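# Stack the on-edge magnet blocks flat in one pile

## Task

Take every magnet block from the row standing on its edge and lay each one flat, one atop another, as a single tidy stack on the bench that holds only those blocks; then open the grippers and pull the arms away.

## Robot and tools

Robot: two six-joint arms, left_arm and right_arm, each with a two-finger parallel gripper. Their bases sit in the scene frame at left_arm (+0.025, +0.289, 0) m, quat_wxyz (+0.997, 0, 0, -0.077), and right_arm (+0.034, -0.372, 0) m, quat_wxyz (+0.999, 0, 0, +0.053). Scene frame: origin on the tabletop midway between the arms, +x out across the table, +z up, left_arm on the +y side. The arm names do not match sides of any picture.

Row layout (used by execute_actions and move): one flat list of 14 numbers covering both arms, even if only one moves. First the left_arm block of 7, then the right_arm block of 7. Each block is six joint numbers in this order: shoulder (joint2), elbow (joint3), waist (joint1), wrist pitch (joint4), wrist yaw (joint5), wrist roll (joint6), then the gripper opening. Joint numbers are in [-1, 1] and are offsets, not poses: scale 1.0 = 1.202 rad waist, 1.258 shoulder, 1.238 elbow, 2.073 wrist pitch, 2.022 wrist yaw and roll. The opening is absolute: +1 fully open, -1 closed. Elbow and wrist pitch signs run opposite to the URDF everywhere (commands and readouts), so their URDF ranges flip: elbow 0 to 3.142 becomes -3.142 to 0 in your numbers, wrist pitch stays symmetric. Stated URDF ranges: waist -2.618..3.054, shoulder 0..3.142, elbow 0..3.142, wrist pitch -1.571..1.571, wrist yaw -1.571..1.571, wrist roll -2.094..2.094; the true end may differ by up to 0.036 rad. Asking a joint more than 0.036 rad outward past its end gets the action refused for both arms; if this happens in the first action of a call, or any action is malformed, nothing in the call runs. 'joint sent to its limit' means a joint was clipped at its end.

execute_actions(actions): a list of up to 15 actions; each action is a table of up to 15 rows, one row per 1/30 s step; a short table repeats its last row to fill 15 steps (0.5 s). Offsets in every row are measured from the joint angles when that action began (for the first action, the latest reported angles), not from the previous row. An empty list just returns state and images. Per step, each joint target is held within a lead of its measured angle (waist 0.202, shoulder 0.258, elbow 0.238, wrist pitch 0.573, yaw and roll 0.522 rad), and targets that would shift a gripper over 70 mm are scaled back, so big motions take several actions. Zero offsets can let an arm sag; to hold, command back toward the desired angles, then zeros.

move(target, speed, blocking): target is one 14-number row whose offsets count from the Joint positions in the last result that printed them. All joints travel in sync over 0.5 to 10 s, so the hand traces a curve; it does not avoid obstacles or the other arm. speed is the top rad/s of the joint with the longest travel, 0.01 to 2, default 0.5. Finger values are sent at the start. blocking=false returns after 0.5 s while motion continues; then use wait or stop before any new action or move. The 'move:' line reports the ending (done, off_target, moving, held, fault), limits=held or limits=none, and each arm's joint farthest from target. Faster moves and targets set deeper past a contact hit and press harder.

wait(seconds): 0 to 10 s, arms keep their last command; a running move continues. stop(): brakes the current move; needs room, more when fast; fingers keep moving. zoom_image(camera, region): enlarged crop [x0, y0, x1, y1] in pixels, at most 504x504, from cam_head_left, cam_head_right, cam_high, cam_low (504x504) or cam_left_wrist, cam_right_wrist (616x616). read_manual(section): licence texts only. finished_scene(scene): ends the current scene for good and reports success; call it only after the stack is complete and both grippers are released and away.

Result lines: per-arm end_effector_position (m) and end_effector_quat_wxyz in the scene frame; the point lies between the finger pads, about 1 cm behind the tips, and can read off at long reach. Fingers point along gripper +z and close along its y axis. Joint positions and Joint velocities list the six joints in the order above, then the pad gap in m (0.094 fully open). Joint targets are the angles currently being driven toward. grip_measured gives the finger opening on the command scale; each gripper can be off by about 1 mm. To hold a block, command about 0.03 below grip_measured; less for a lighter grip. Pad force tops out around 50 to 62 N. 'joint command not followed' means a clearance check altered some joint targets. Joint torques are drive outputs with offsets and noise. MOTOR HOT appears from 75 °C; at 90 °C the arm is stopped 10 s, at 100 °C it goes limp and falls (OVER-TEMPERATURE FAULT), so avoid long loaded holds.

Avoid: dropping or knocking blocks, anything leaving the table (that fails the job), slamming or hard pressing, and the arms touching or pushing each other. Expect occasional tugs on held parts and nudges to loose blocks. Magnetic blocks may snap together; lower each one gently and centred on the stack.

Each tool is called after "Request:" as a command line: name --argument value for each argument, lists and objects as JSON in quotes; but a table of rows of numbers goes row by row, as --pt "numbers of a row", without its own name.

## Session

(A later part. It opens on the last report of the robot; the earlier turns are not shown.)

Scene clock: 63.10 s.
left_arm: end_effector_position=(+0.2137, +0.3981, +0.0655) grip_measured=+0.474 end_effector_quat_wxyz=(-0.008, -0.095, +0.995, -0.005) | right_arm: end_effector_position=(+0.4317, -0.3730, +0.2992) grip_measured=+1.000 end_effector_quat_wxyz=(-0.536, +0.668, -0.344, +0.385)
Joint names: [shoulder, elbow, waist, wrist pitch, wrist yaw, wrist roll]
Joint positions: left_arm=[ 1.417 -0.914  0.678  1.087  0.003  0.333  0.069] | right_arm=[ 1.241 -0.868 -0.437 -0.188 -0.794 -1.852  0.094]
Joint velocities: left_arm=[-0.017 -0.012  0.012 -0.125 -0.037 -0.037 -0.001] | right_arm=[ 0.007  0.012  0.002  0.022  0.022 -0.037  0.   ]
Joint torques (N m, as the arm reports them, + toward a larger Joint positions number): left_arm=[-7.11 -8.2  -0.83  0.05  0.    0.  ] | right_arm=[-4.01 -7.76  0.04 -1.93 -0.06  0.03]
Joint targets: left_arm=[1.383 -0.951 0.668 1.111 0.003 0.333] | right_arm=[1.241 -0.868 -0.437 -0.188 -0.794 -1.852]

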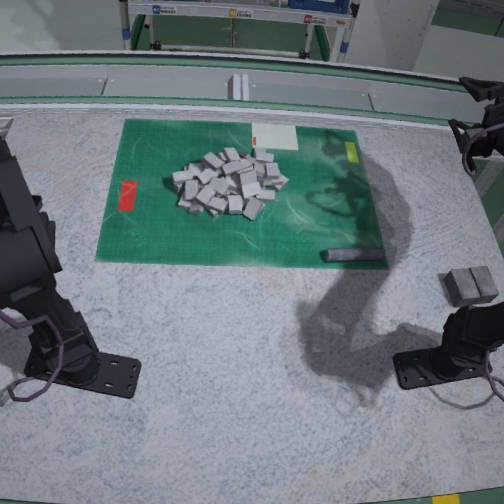

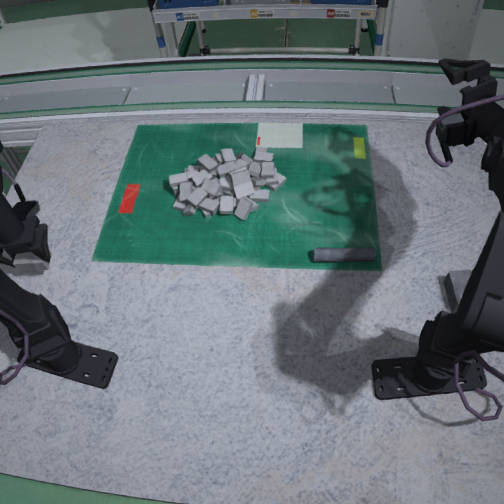

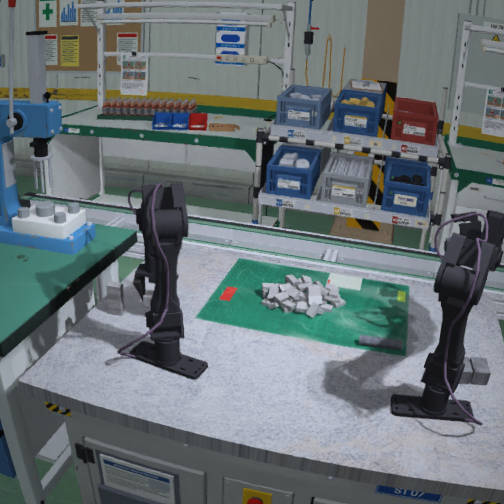

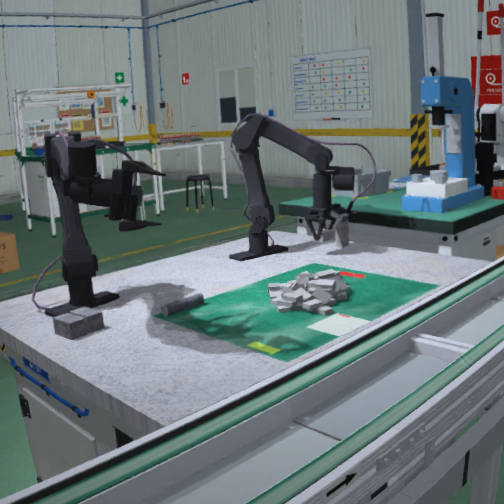

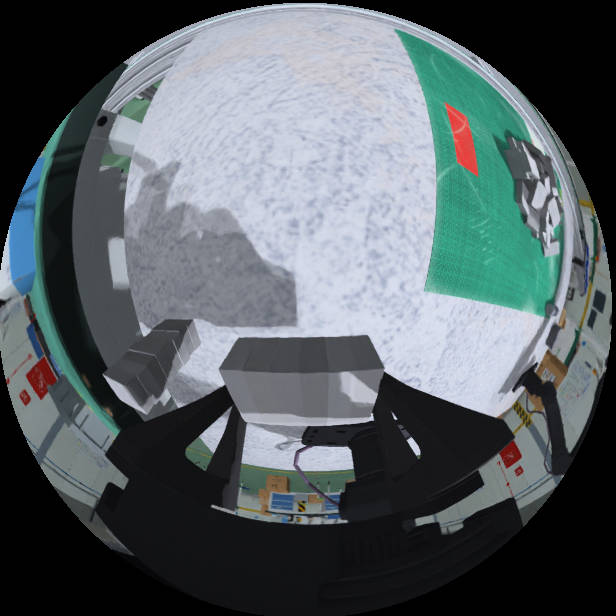

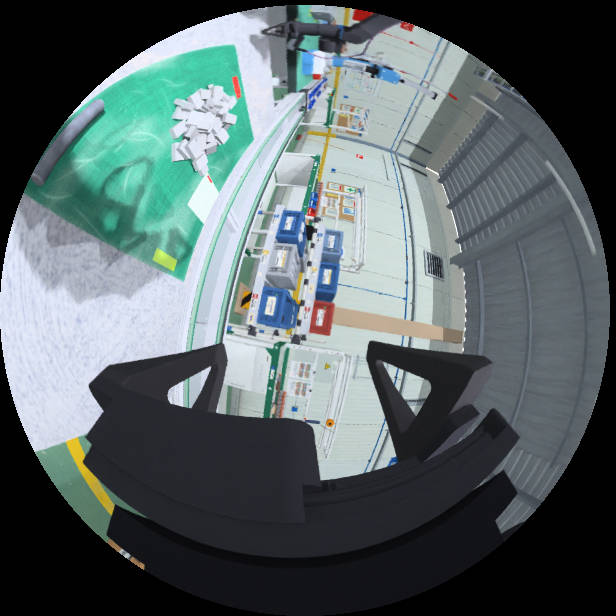

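Request:
move --target '[0.567,-0.748,-0.2,0.075,0,0.612,0.2,0,0,0,0,0,0,1]' --speed 0.35

Scene clock: 73.97 s.
left_arm: end_effector_position=(+0.4242, +0.4085, +0.0632) grip_measured=+0.473 end_effector_quat_wxyz=(+0.003, +0.595, +0.804, +0.002) | right_arm: end_effector_position=(+0.4317, -0.3730, +0.2992) grip_measured=+1.000 end_effector_quat_wxyz=(-0.536, +0.668, -0.344, +0.385)
Joint names: [shoulder, elbow, waist, wrist pitch, wrist yaw, wrist roll]
Joint positions: left_arm=[ 2.151 -1.8    0.445  1.214  0.002  1.564  0.069] | right_arm=[ 1.241 -0.868 -0.437 -0.188 -0.794 -1.852  0.094]
Joint velocities: left_arm=[-0.012  0.007  0.002 -0.022 -0.066 -0.066  0.001] | right_arm=[-0.007  0.012  0.002  0.007 -0.022 -0.022  0.   ]
Joint torques (N m, as the arm reports them, + toward a larger Joint positions number): left_arm=[-13.52  -8.56  -0.55   0.06   0.     0.05] | right_arm=[-4.02 -7.79 -0.02 -1.92 -0.1   0.03]
Joint targets: left_arm=[2.130 -1.839 0.438 1.242 0.003 1.570] | right_arm=[1.241 -0.868 -0.437 -0.188 -0.794 -1.852]
move: off_target (left_arm); limits=none; left_arm: farthest joint: the elbow, 0.040 radians from its target (0.927 radians at the start); right_arm: farthest joint: the waist, 0.000 radians from its target (0.000 radians at the start)

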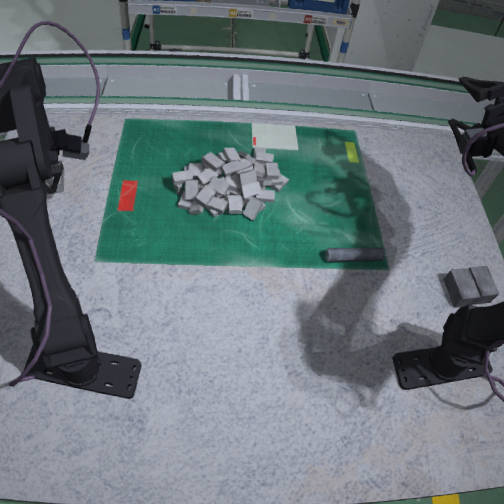

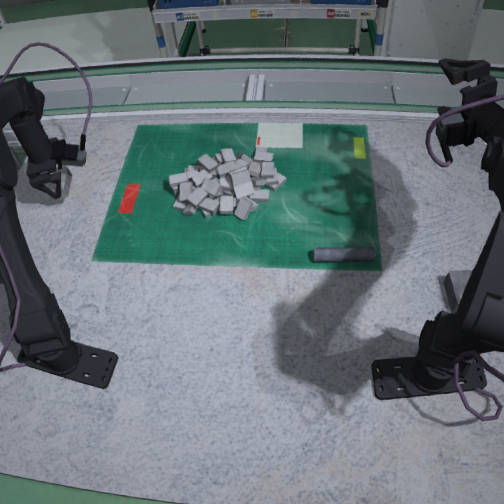

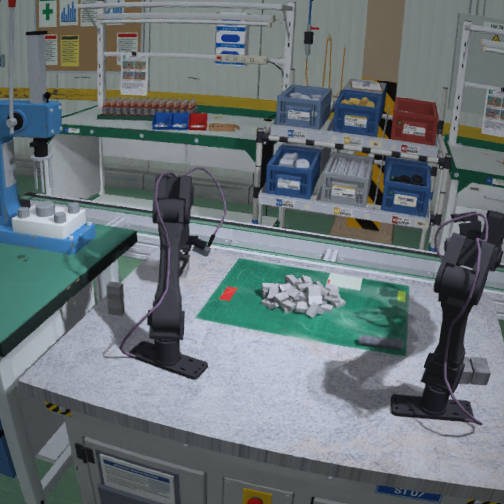

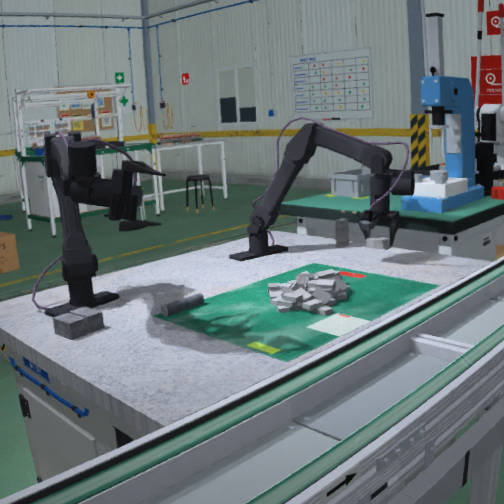

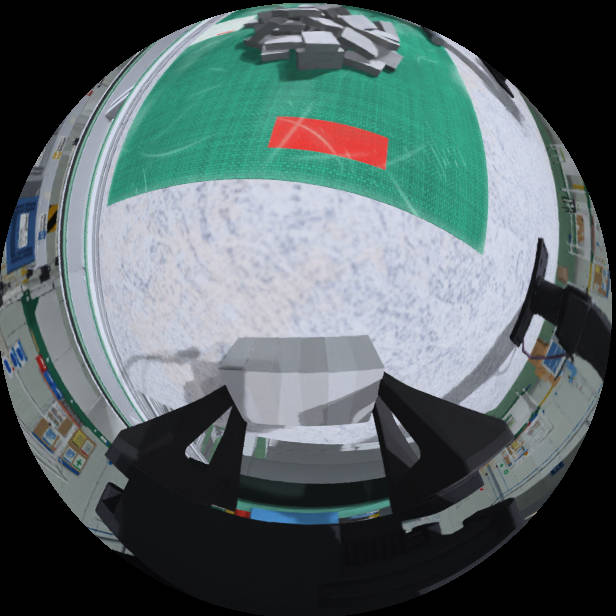

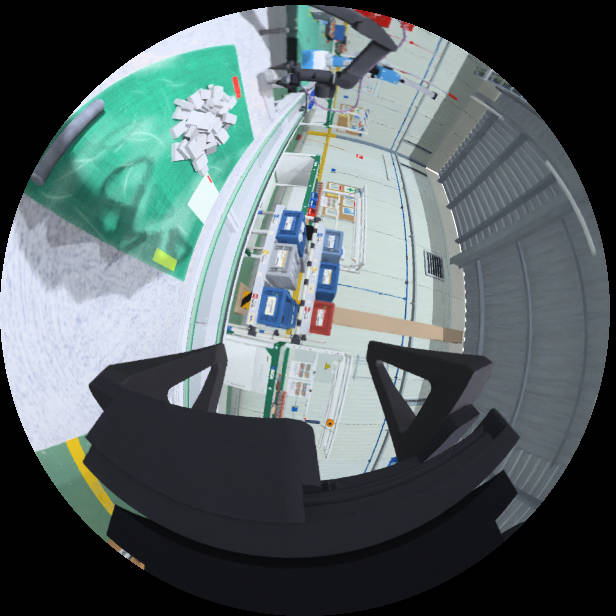

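Request:
move --target '[0.028,0.078,0,-0.065,0,0.003,0.2,0,0,0,0,0,0,1]' --speed 0.07

Request:
zoom_image --camera "cam_low" --region '[330,200,430,280]'

Scene clock: 79.63 s.
left_arm: end_effector_position=(+0.4218, +0.4079, +0.0175) grip_measured=+0.473 end_effector_quat_wxyz=(-0.006, +0.595, +0.804, -0.009) | right_arm: end_effector_position=(+0.4317, -0.3730, +0.2992) grip_measured=+1.000 end_effector_quat_wxyz=(-0.536, +0.668, -0.344, +0.385)
Joint names: [shoulder, elbow, waist, wrist pitch, wrist yaw, wrist roll]
Joint positions: left_arm=[ 2.204 -1.701  0.445  1.089  0.002  1.565  0.069] | right_arm=[ 1.241 -0.868 -0.437 -0.188 -0.794 -1.852  0.094]
Joint velocities: left_arm=[-0.007  0.007 -0.017  0.022  0.007  0.051 -0.   ] | right_arm=[-0.007 -0.012  0.012 -0.066  0.022 -0.022  0.   ]
Joint torques (N m, as the arm reports them, + toward a larger Joint positions number): left_arm=[-13.62  -5.7   -0.03  -0.33  -0.02   0.04] | right_arm=[-4.03 -7.8  -0.04 -1.92 -0.08  0.03]
Joint targets: left_arm=[2.186 -1.703 0.445 1.079 0.002 1.570] | right_arm=[1.241 -0.868 -0.437 -0.188 -0.794 -1.852]
move: done; limits=none; left_arm: farthest joint: the shoulder, 0.018 radians from its target (0.035 radians at the start); right_arm: farthest joint: the waist, 0.000 radians from its target (0.000 radians at the start)

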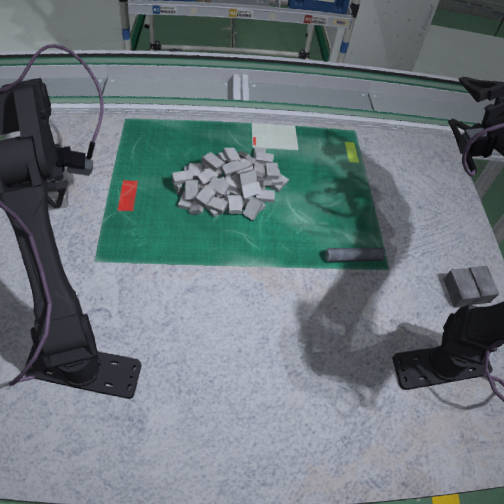

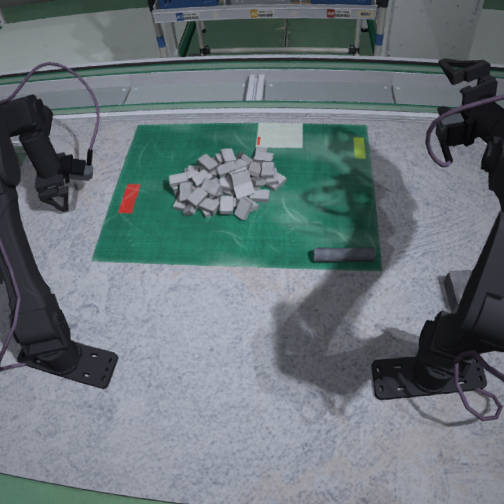

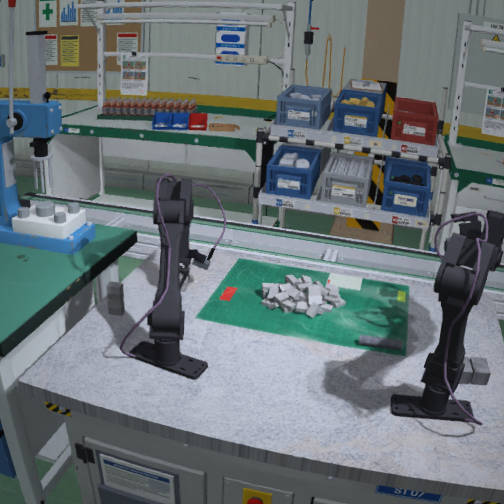

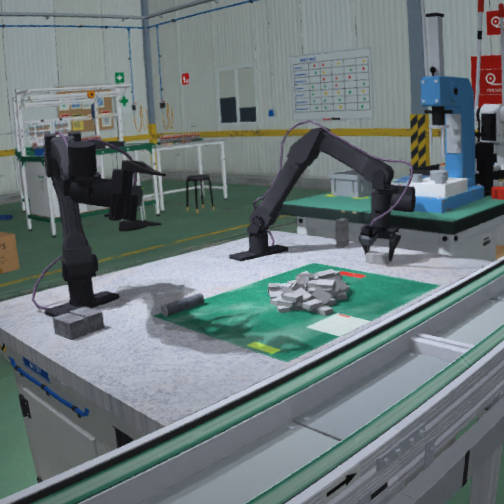

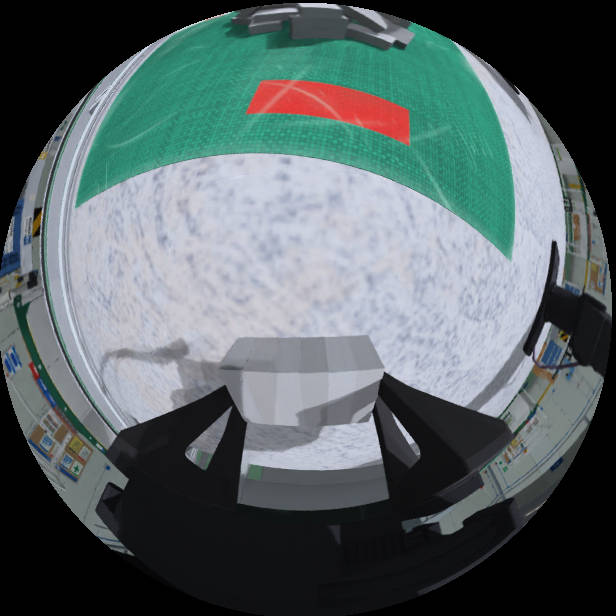

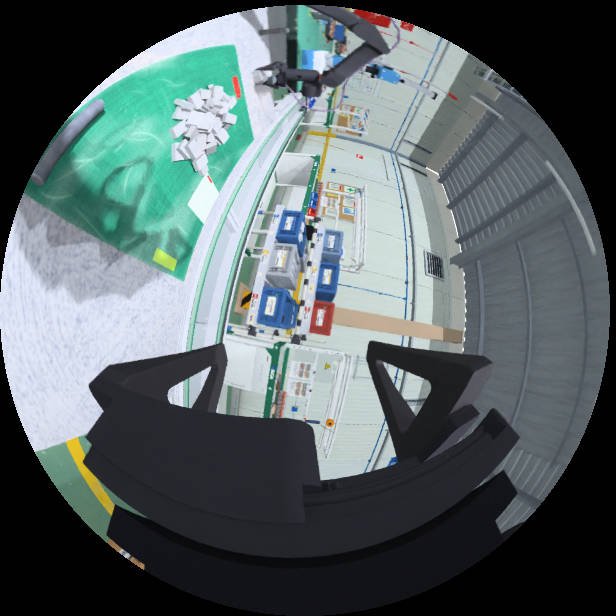

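Region (330, 200, 430, 280) of cam_low's 504x504 image, scaled by 5.040, with more detail than that image has; it fills the top 403 rows of this view, and the rest is white.

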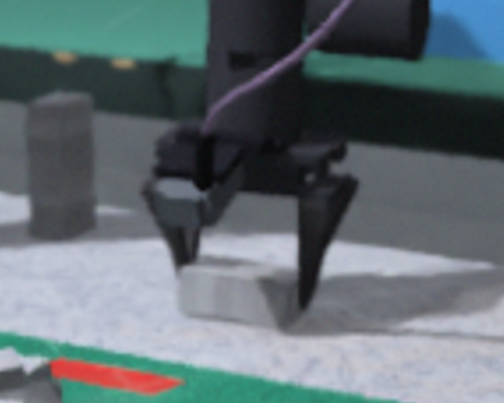

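Request:
execute_actions --actions '[[[0.003,0,0,0,0,0,0.2,0,0,0,0,0,0,1]],[[0,0,0,0,0,0,0.55,0,0,0,0,0,0,1]],[[0,0,0,0,0,0,0.9,0,0,0,0,0,0,1]]]'

Request:
move --target '[-0.09,-0.14,0,0.07,0,0,0.9,0,0,0,0,0,0,1]' --speed 0.2

Scene clock: 87.17 s.
left_arm: end_effector_position=(+0.4217, +0.4079, +0.0169) grip_measured=+0.898 end_effector_quat_wxyz=(-0.006, +0.595, +0.804, -0.010) | right_arm: end_effector_position=(+0.4317, -0.3730, +0.2992) grip_measured=+1.000 end_effector_quat_wxyz=(-0.536, +0.668, -0.344, +0.385)
Joint names: [shoulder, elbow, waist, wrist pitch, wrist yaw, wrist roll]
Joint positions: left_arm=[ 2.205 -1.701  0.445  1.089  0.002  1.565  0.089] | right_arm=[ 1.241 -0.868 -0.437 -0.188 -0.794 -1.852  0.094]
Joint velocities: left_arm=[ 0.007 -0.002  0.022  0.007  0.037 -0.007 -0.001] | right_arm=[ 0.002 -0.017  0.007 -0.022 -0.081  0.037  0.   ]
Joint torques (N m, as the arm reports them, + toward a larger Joint positions number): left_arm=[-12.17  -5.57  -0.02  -0.2   -0.01   0.01] | right_arm=[-3.98 -7.73  0.01 -1.92 -0.07  0.03]
Joint targets: left_arm=[2.205 -1.701 0.445 1.089 0.002 1.565] | right_arm=[1.241 -0.868 -0.437 -0.188 -0.794 -1.852]

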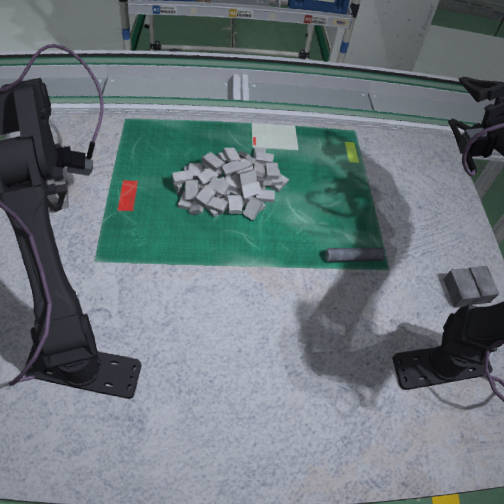

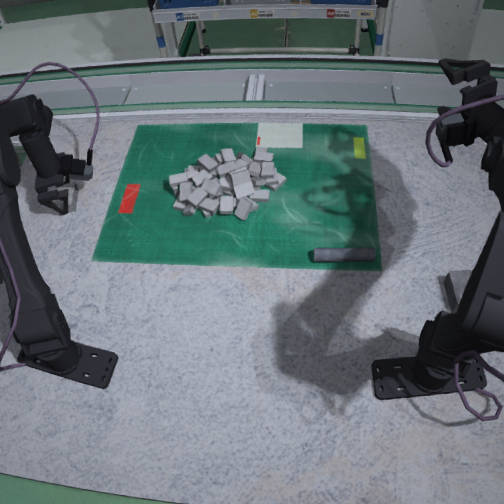

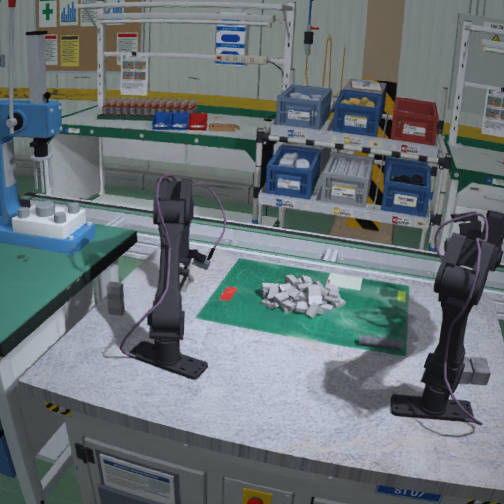

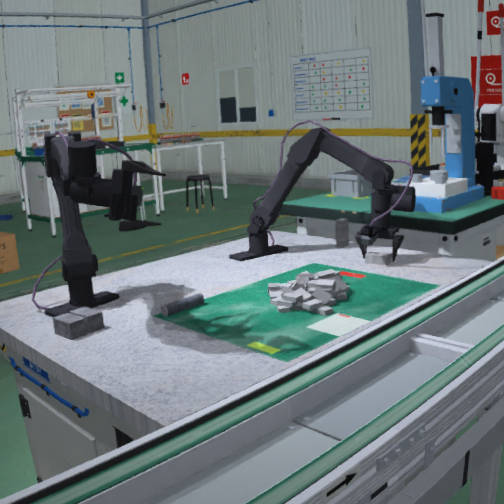

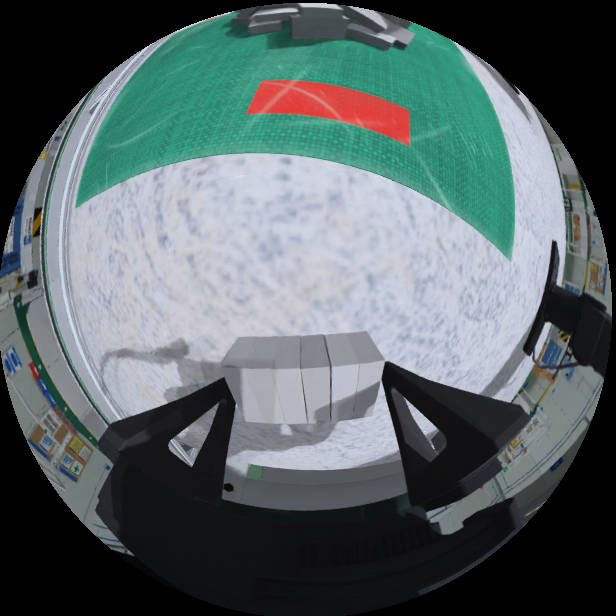

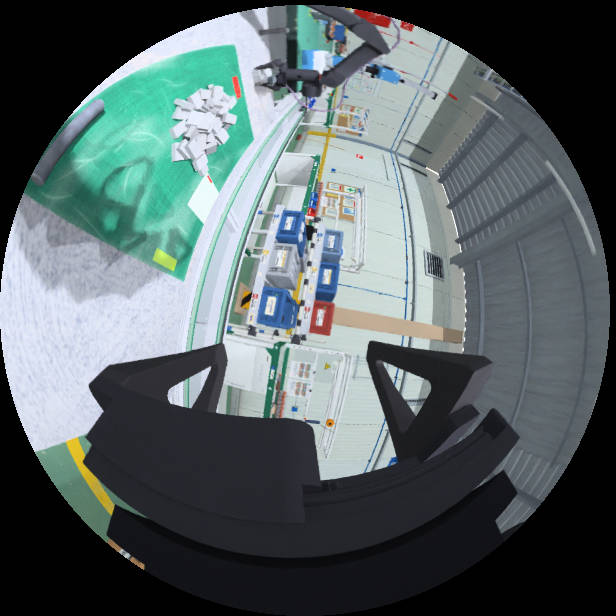

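Scene clock: 88.67 s.
left_arm: end_effector_position=(+0.4415, +0.4139, +0.0969) grip_measured=+0.898 end_effector_quat_wxyz=(+0.035, +0.594, +0.802, +0.045) | right_arm: end_effector_position=(+0.4317, -0.3730, +0.2992) grip_measured=+1.000 end_effector_quat_wxyz=(-0.536, +0.668, -0.344, +0.385)
Joint names: [shoulder, elbow, waist, wrist pitch, wrist yaw, wrist roll]
Joint positions: left_arm=[ 2.105 -1.857  0.445  1.208  0.002  1.565  0.089] | right_arm=[ 1.241 -0.868 -0.437 -0.188 -0.794 -1.852  0.094]
Joint velocities: left_arm=[ 0.002  0.007 -0.002 -0.051 -0.037 -0.037  0.   ] | right_arm=[-0.007 -0.017 -0.007 -0.007 -0.051  0.007  0.   ]
Joint torques (N m, as the arm reports them, + toward a larger Joint positions number): left_arm=[-12.78  -7.24  -0.02  -0.2   -0.01   0.  ] | right_arm=[-4.05 -7.76 -0.01 -1.92 -0.08  0.03]
Joint targets: left_arm=[2.092 -1.874 0.445 1.234 0.002 1.565] | right_arm=[1.241 -0.868 -0.437 -0.188 -0.794 -1.852]
move: off_target (left_arm); limits=none; left_arm: farthest joint: the wrist pitch, 0.026 radians from its target (0.145 radians at the start); right_arm: farthest joint: the waist, 0.000 radians from its target (0.000 radians at the start)

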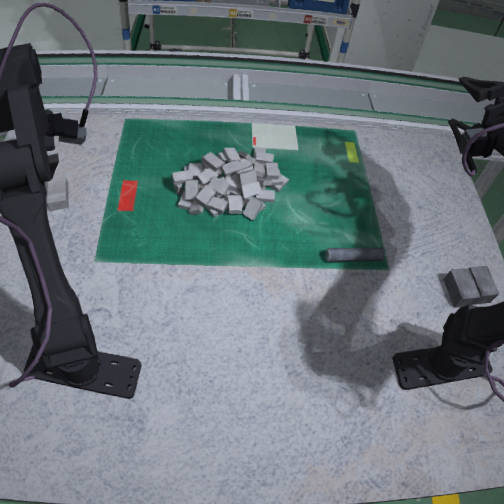

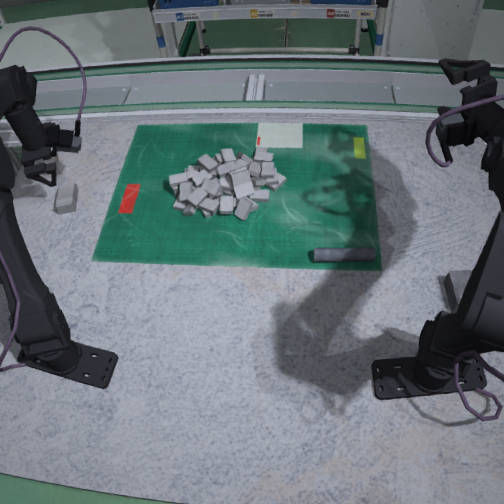

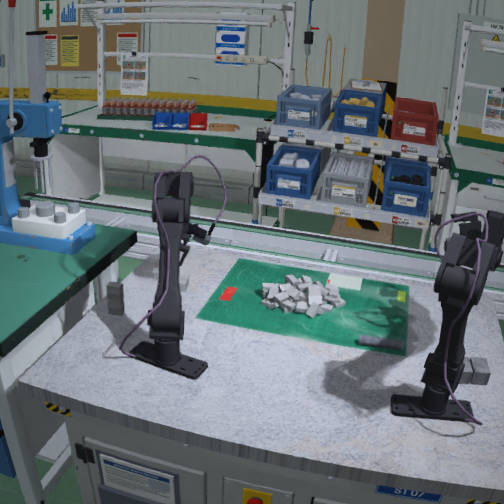

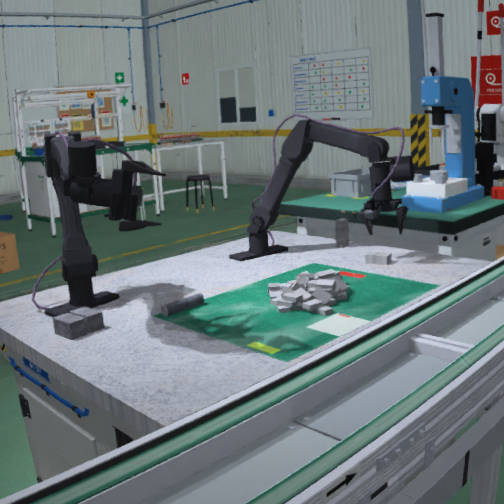

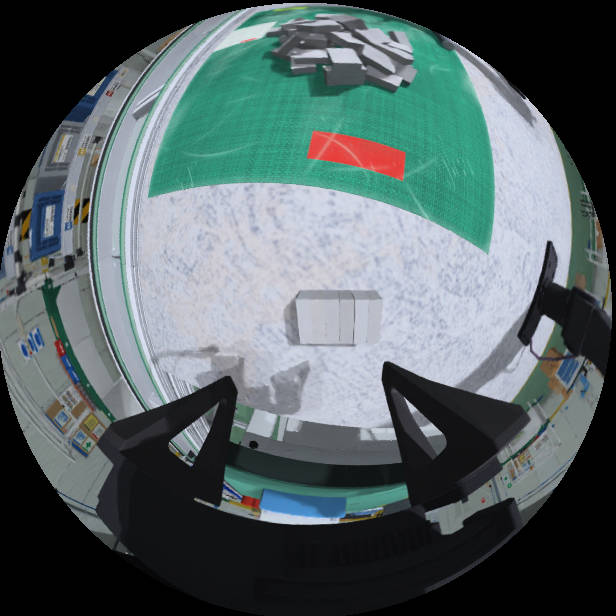

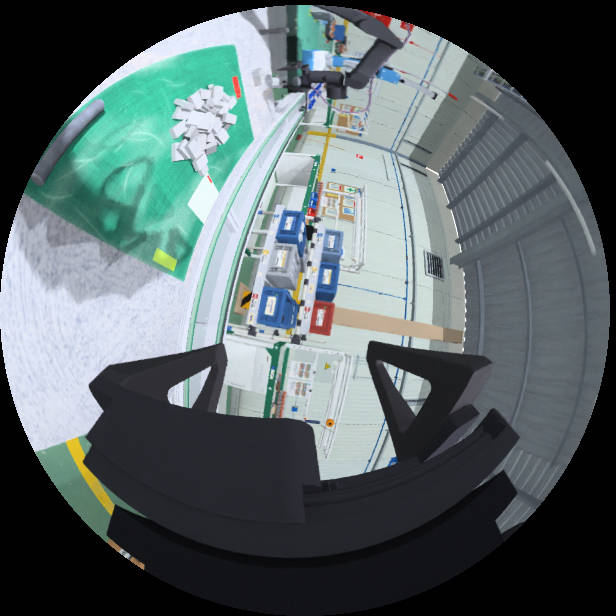

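Request:
move --target '[-0.385,0.99,0,-0.872,0,-0.774,0.7,0,0,0,0,0,0,1]' --speed 0.7

Scene clock: 96.43 s.
left_arm: end_effector_position=(+0.4554, +0.4180, +0.1087) grip_measured=+0.702 end_effector_quat_wxyz=(+0.542, -0.118, +0.828, +0.080) | right_arm: end_effector_position=(+0.4317, -0.3730, +0.2992) grip_measured=+1.000 end_effector_quat_wxyz=(-0.536, +0.668, -0.344, +0.385)
Joint names: [shoulder, elbow, waist, wrist pitch, wrist yaw, wrist roll]
Joint positions: left_arm=[ 1.642 -0.642  0.445 -0.589  0.002  0.006  0.08 ] | right_arm=[ 1.241 -0.868 -0.437 -0.188 -0.794 -1.852  0.094]
Joint velocities: left_arm=[-0.007  0.002  0.012  0.022 -0.022 -0.081 -0.001] | right_arm=[-0.012  0.002 -0.022  0.037 -0.007 -0.007  0.   ]
Joint torques (N m, as the arm reports them, + toward a larger Joint positions number): left_arm=[-8.66 -4.96 -0.08 -2.26  0.01 -0.04] | right_arm=[-4.01 -7.75  0.01 -1.93 -0.09  0.05]
Joint targets: left_arm=[1.620 -0.631 0.445 -0.600 0.002 0.000] | right_arm=[1.241 -0.868 -0.437 -0.188 -0.794 -1.852]
move: off_target (left_arm); limits=none; left_arm: farthest joint: the shoulder, 0.021 radians from its target (0.484 radians at the start); right_arm: farthest joint: the waist, 0.000 radians from its target (0.000 radians at the start)

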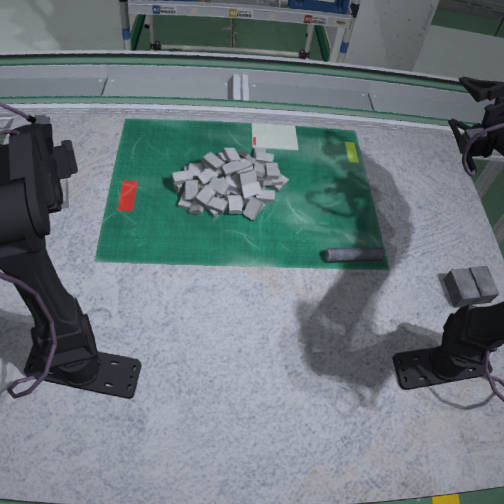

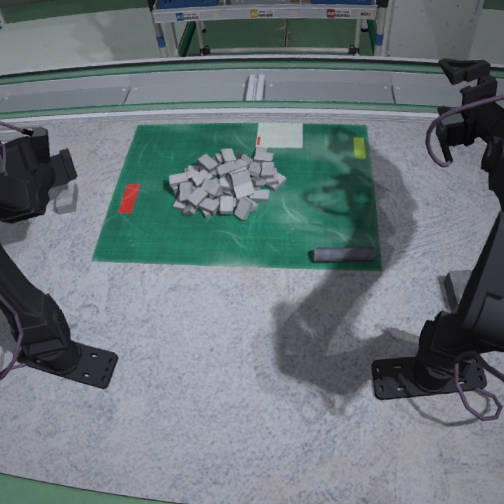

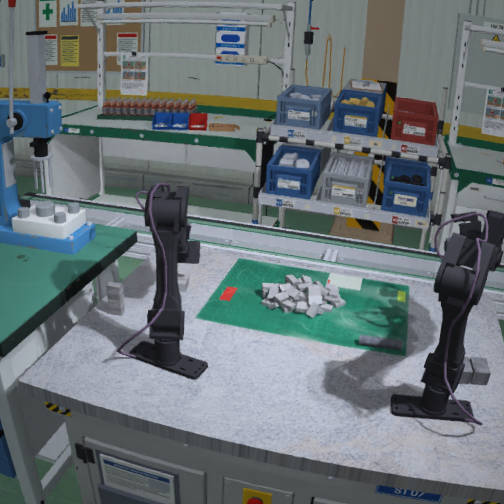

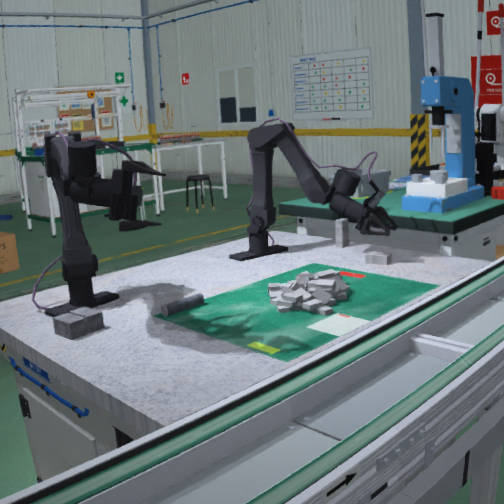

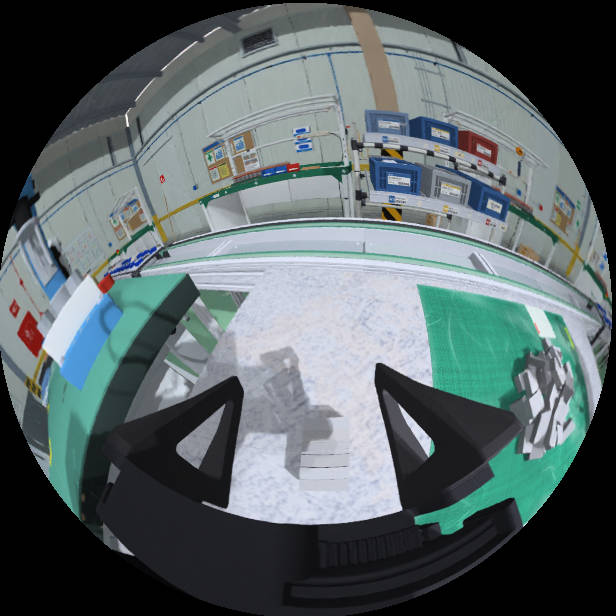

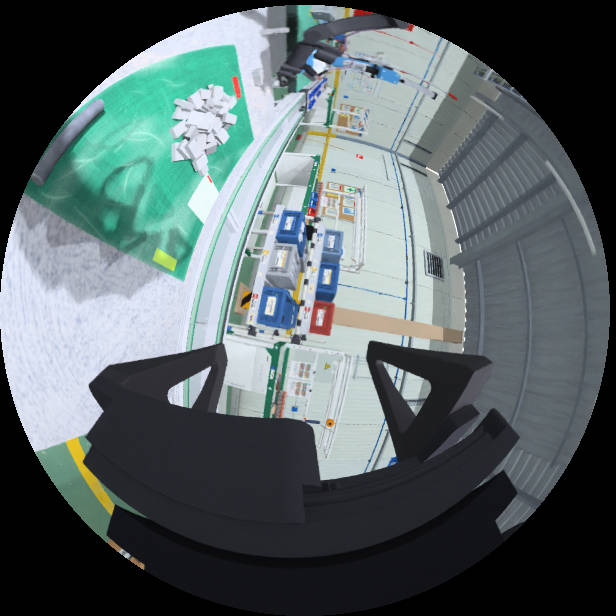

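Request:
move --target '[0.218,0.086,-0.03,-0.153,0,0,0.8,0,0,0,0,0,0,1]' --speed 0.15

Scene clock: 102.17 s.
left_arm: end_effector_position=(+0.4493, +0.4041, +0.0302) grip_measured=+0.798 end_effector_quat_wxyz=(+0.521, -0.109, +0.843, +0.070) | right_arm: end_effector_position=(+0.4317, -0.3730, +0.2992) grip_measured=+1.000 end_effector_quat_wxyz=(-0.536, +0.668, -0.344, +0.385)
Joint names: [shoulder, elbow, waist, wrist pitch, wrist yaw, wrist roll]
Joint positions: left_arm=[ 1.906 -0.548  0.419 -0.895  0.002  0.005  0.084] | right_arm=[ 1.241 -0.868 -0.437 -0.188 -0.794 -1.852  0.094]
Joint velocities: left_arm=[-0.017 -0.007 -0.007  0.037 -0.066 -0.022 -0.001] | right_arm=[ 0.002  0.017  0.012  0.037 -0.051 -0.022  0.   ]
Joint torques (N m, as the arm reports them, + toward a larger Joint positions number): left_arm=[-7.05 -3.34 -0.83 -2.24  0.    0.  ] | right_arm=[-4.03 -7.8   0.   -1.93 -0.09  0.03]
Joint targets: left_arm=[1.916 -0.535 0.409 -0.906 0.002 0.006] | right_arm=[1.241 -0.868 -0.437 -0.188 -0.794 -1.852]
move: done; limits=none; left_arm: farthest joint: the elbow, 0.013 radians from its target (0.106 radians at the start); right_arm: farthest joint: the waist, 0.000 radians from its target (0.000 radians at the start)

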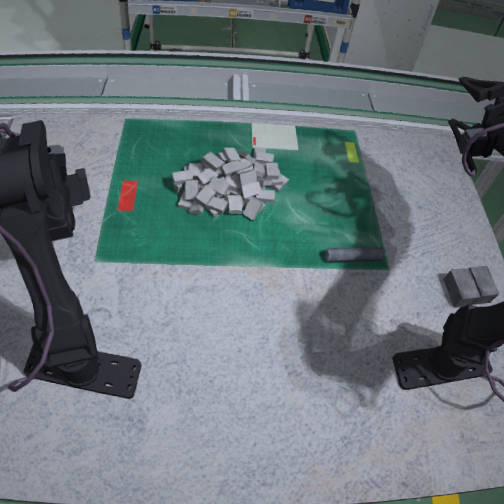

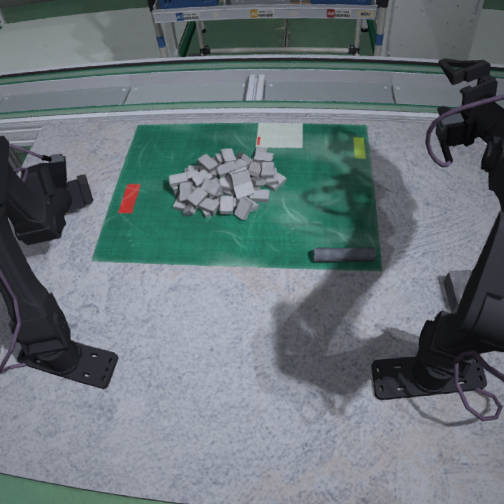

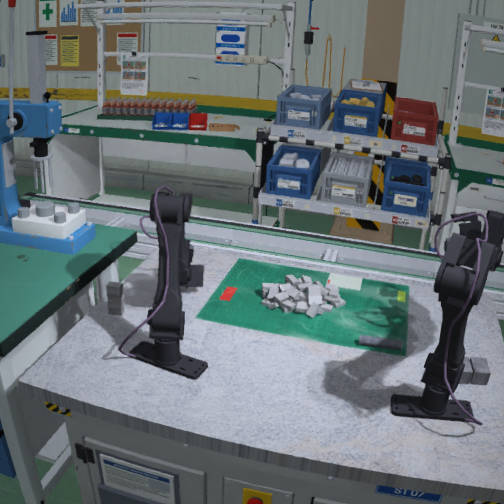

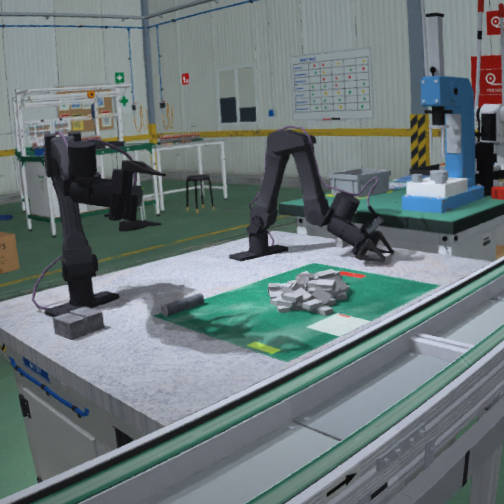

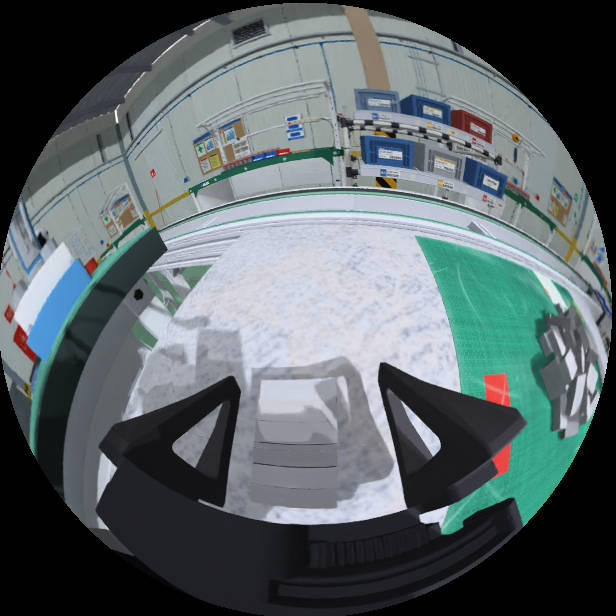

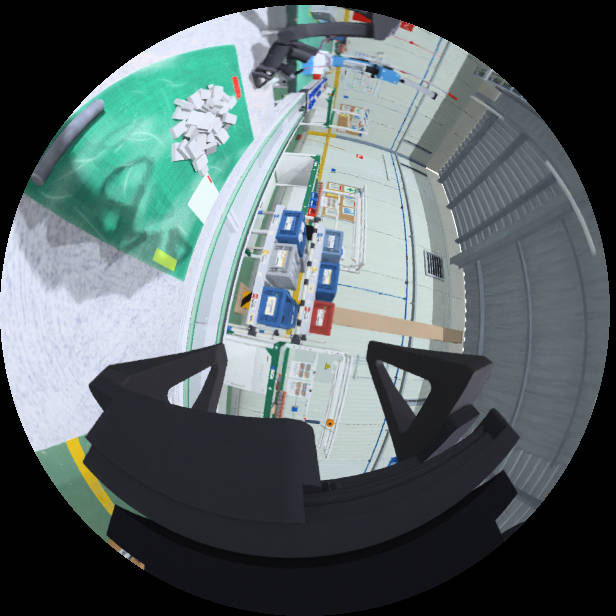

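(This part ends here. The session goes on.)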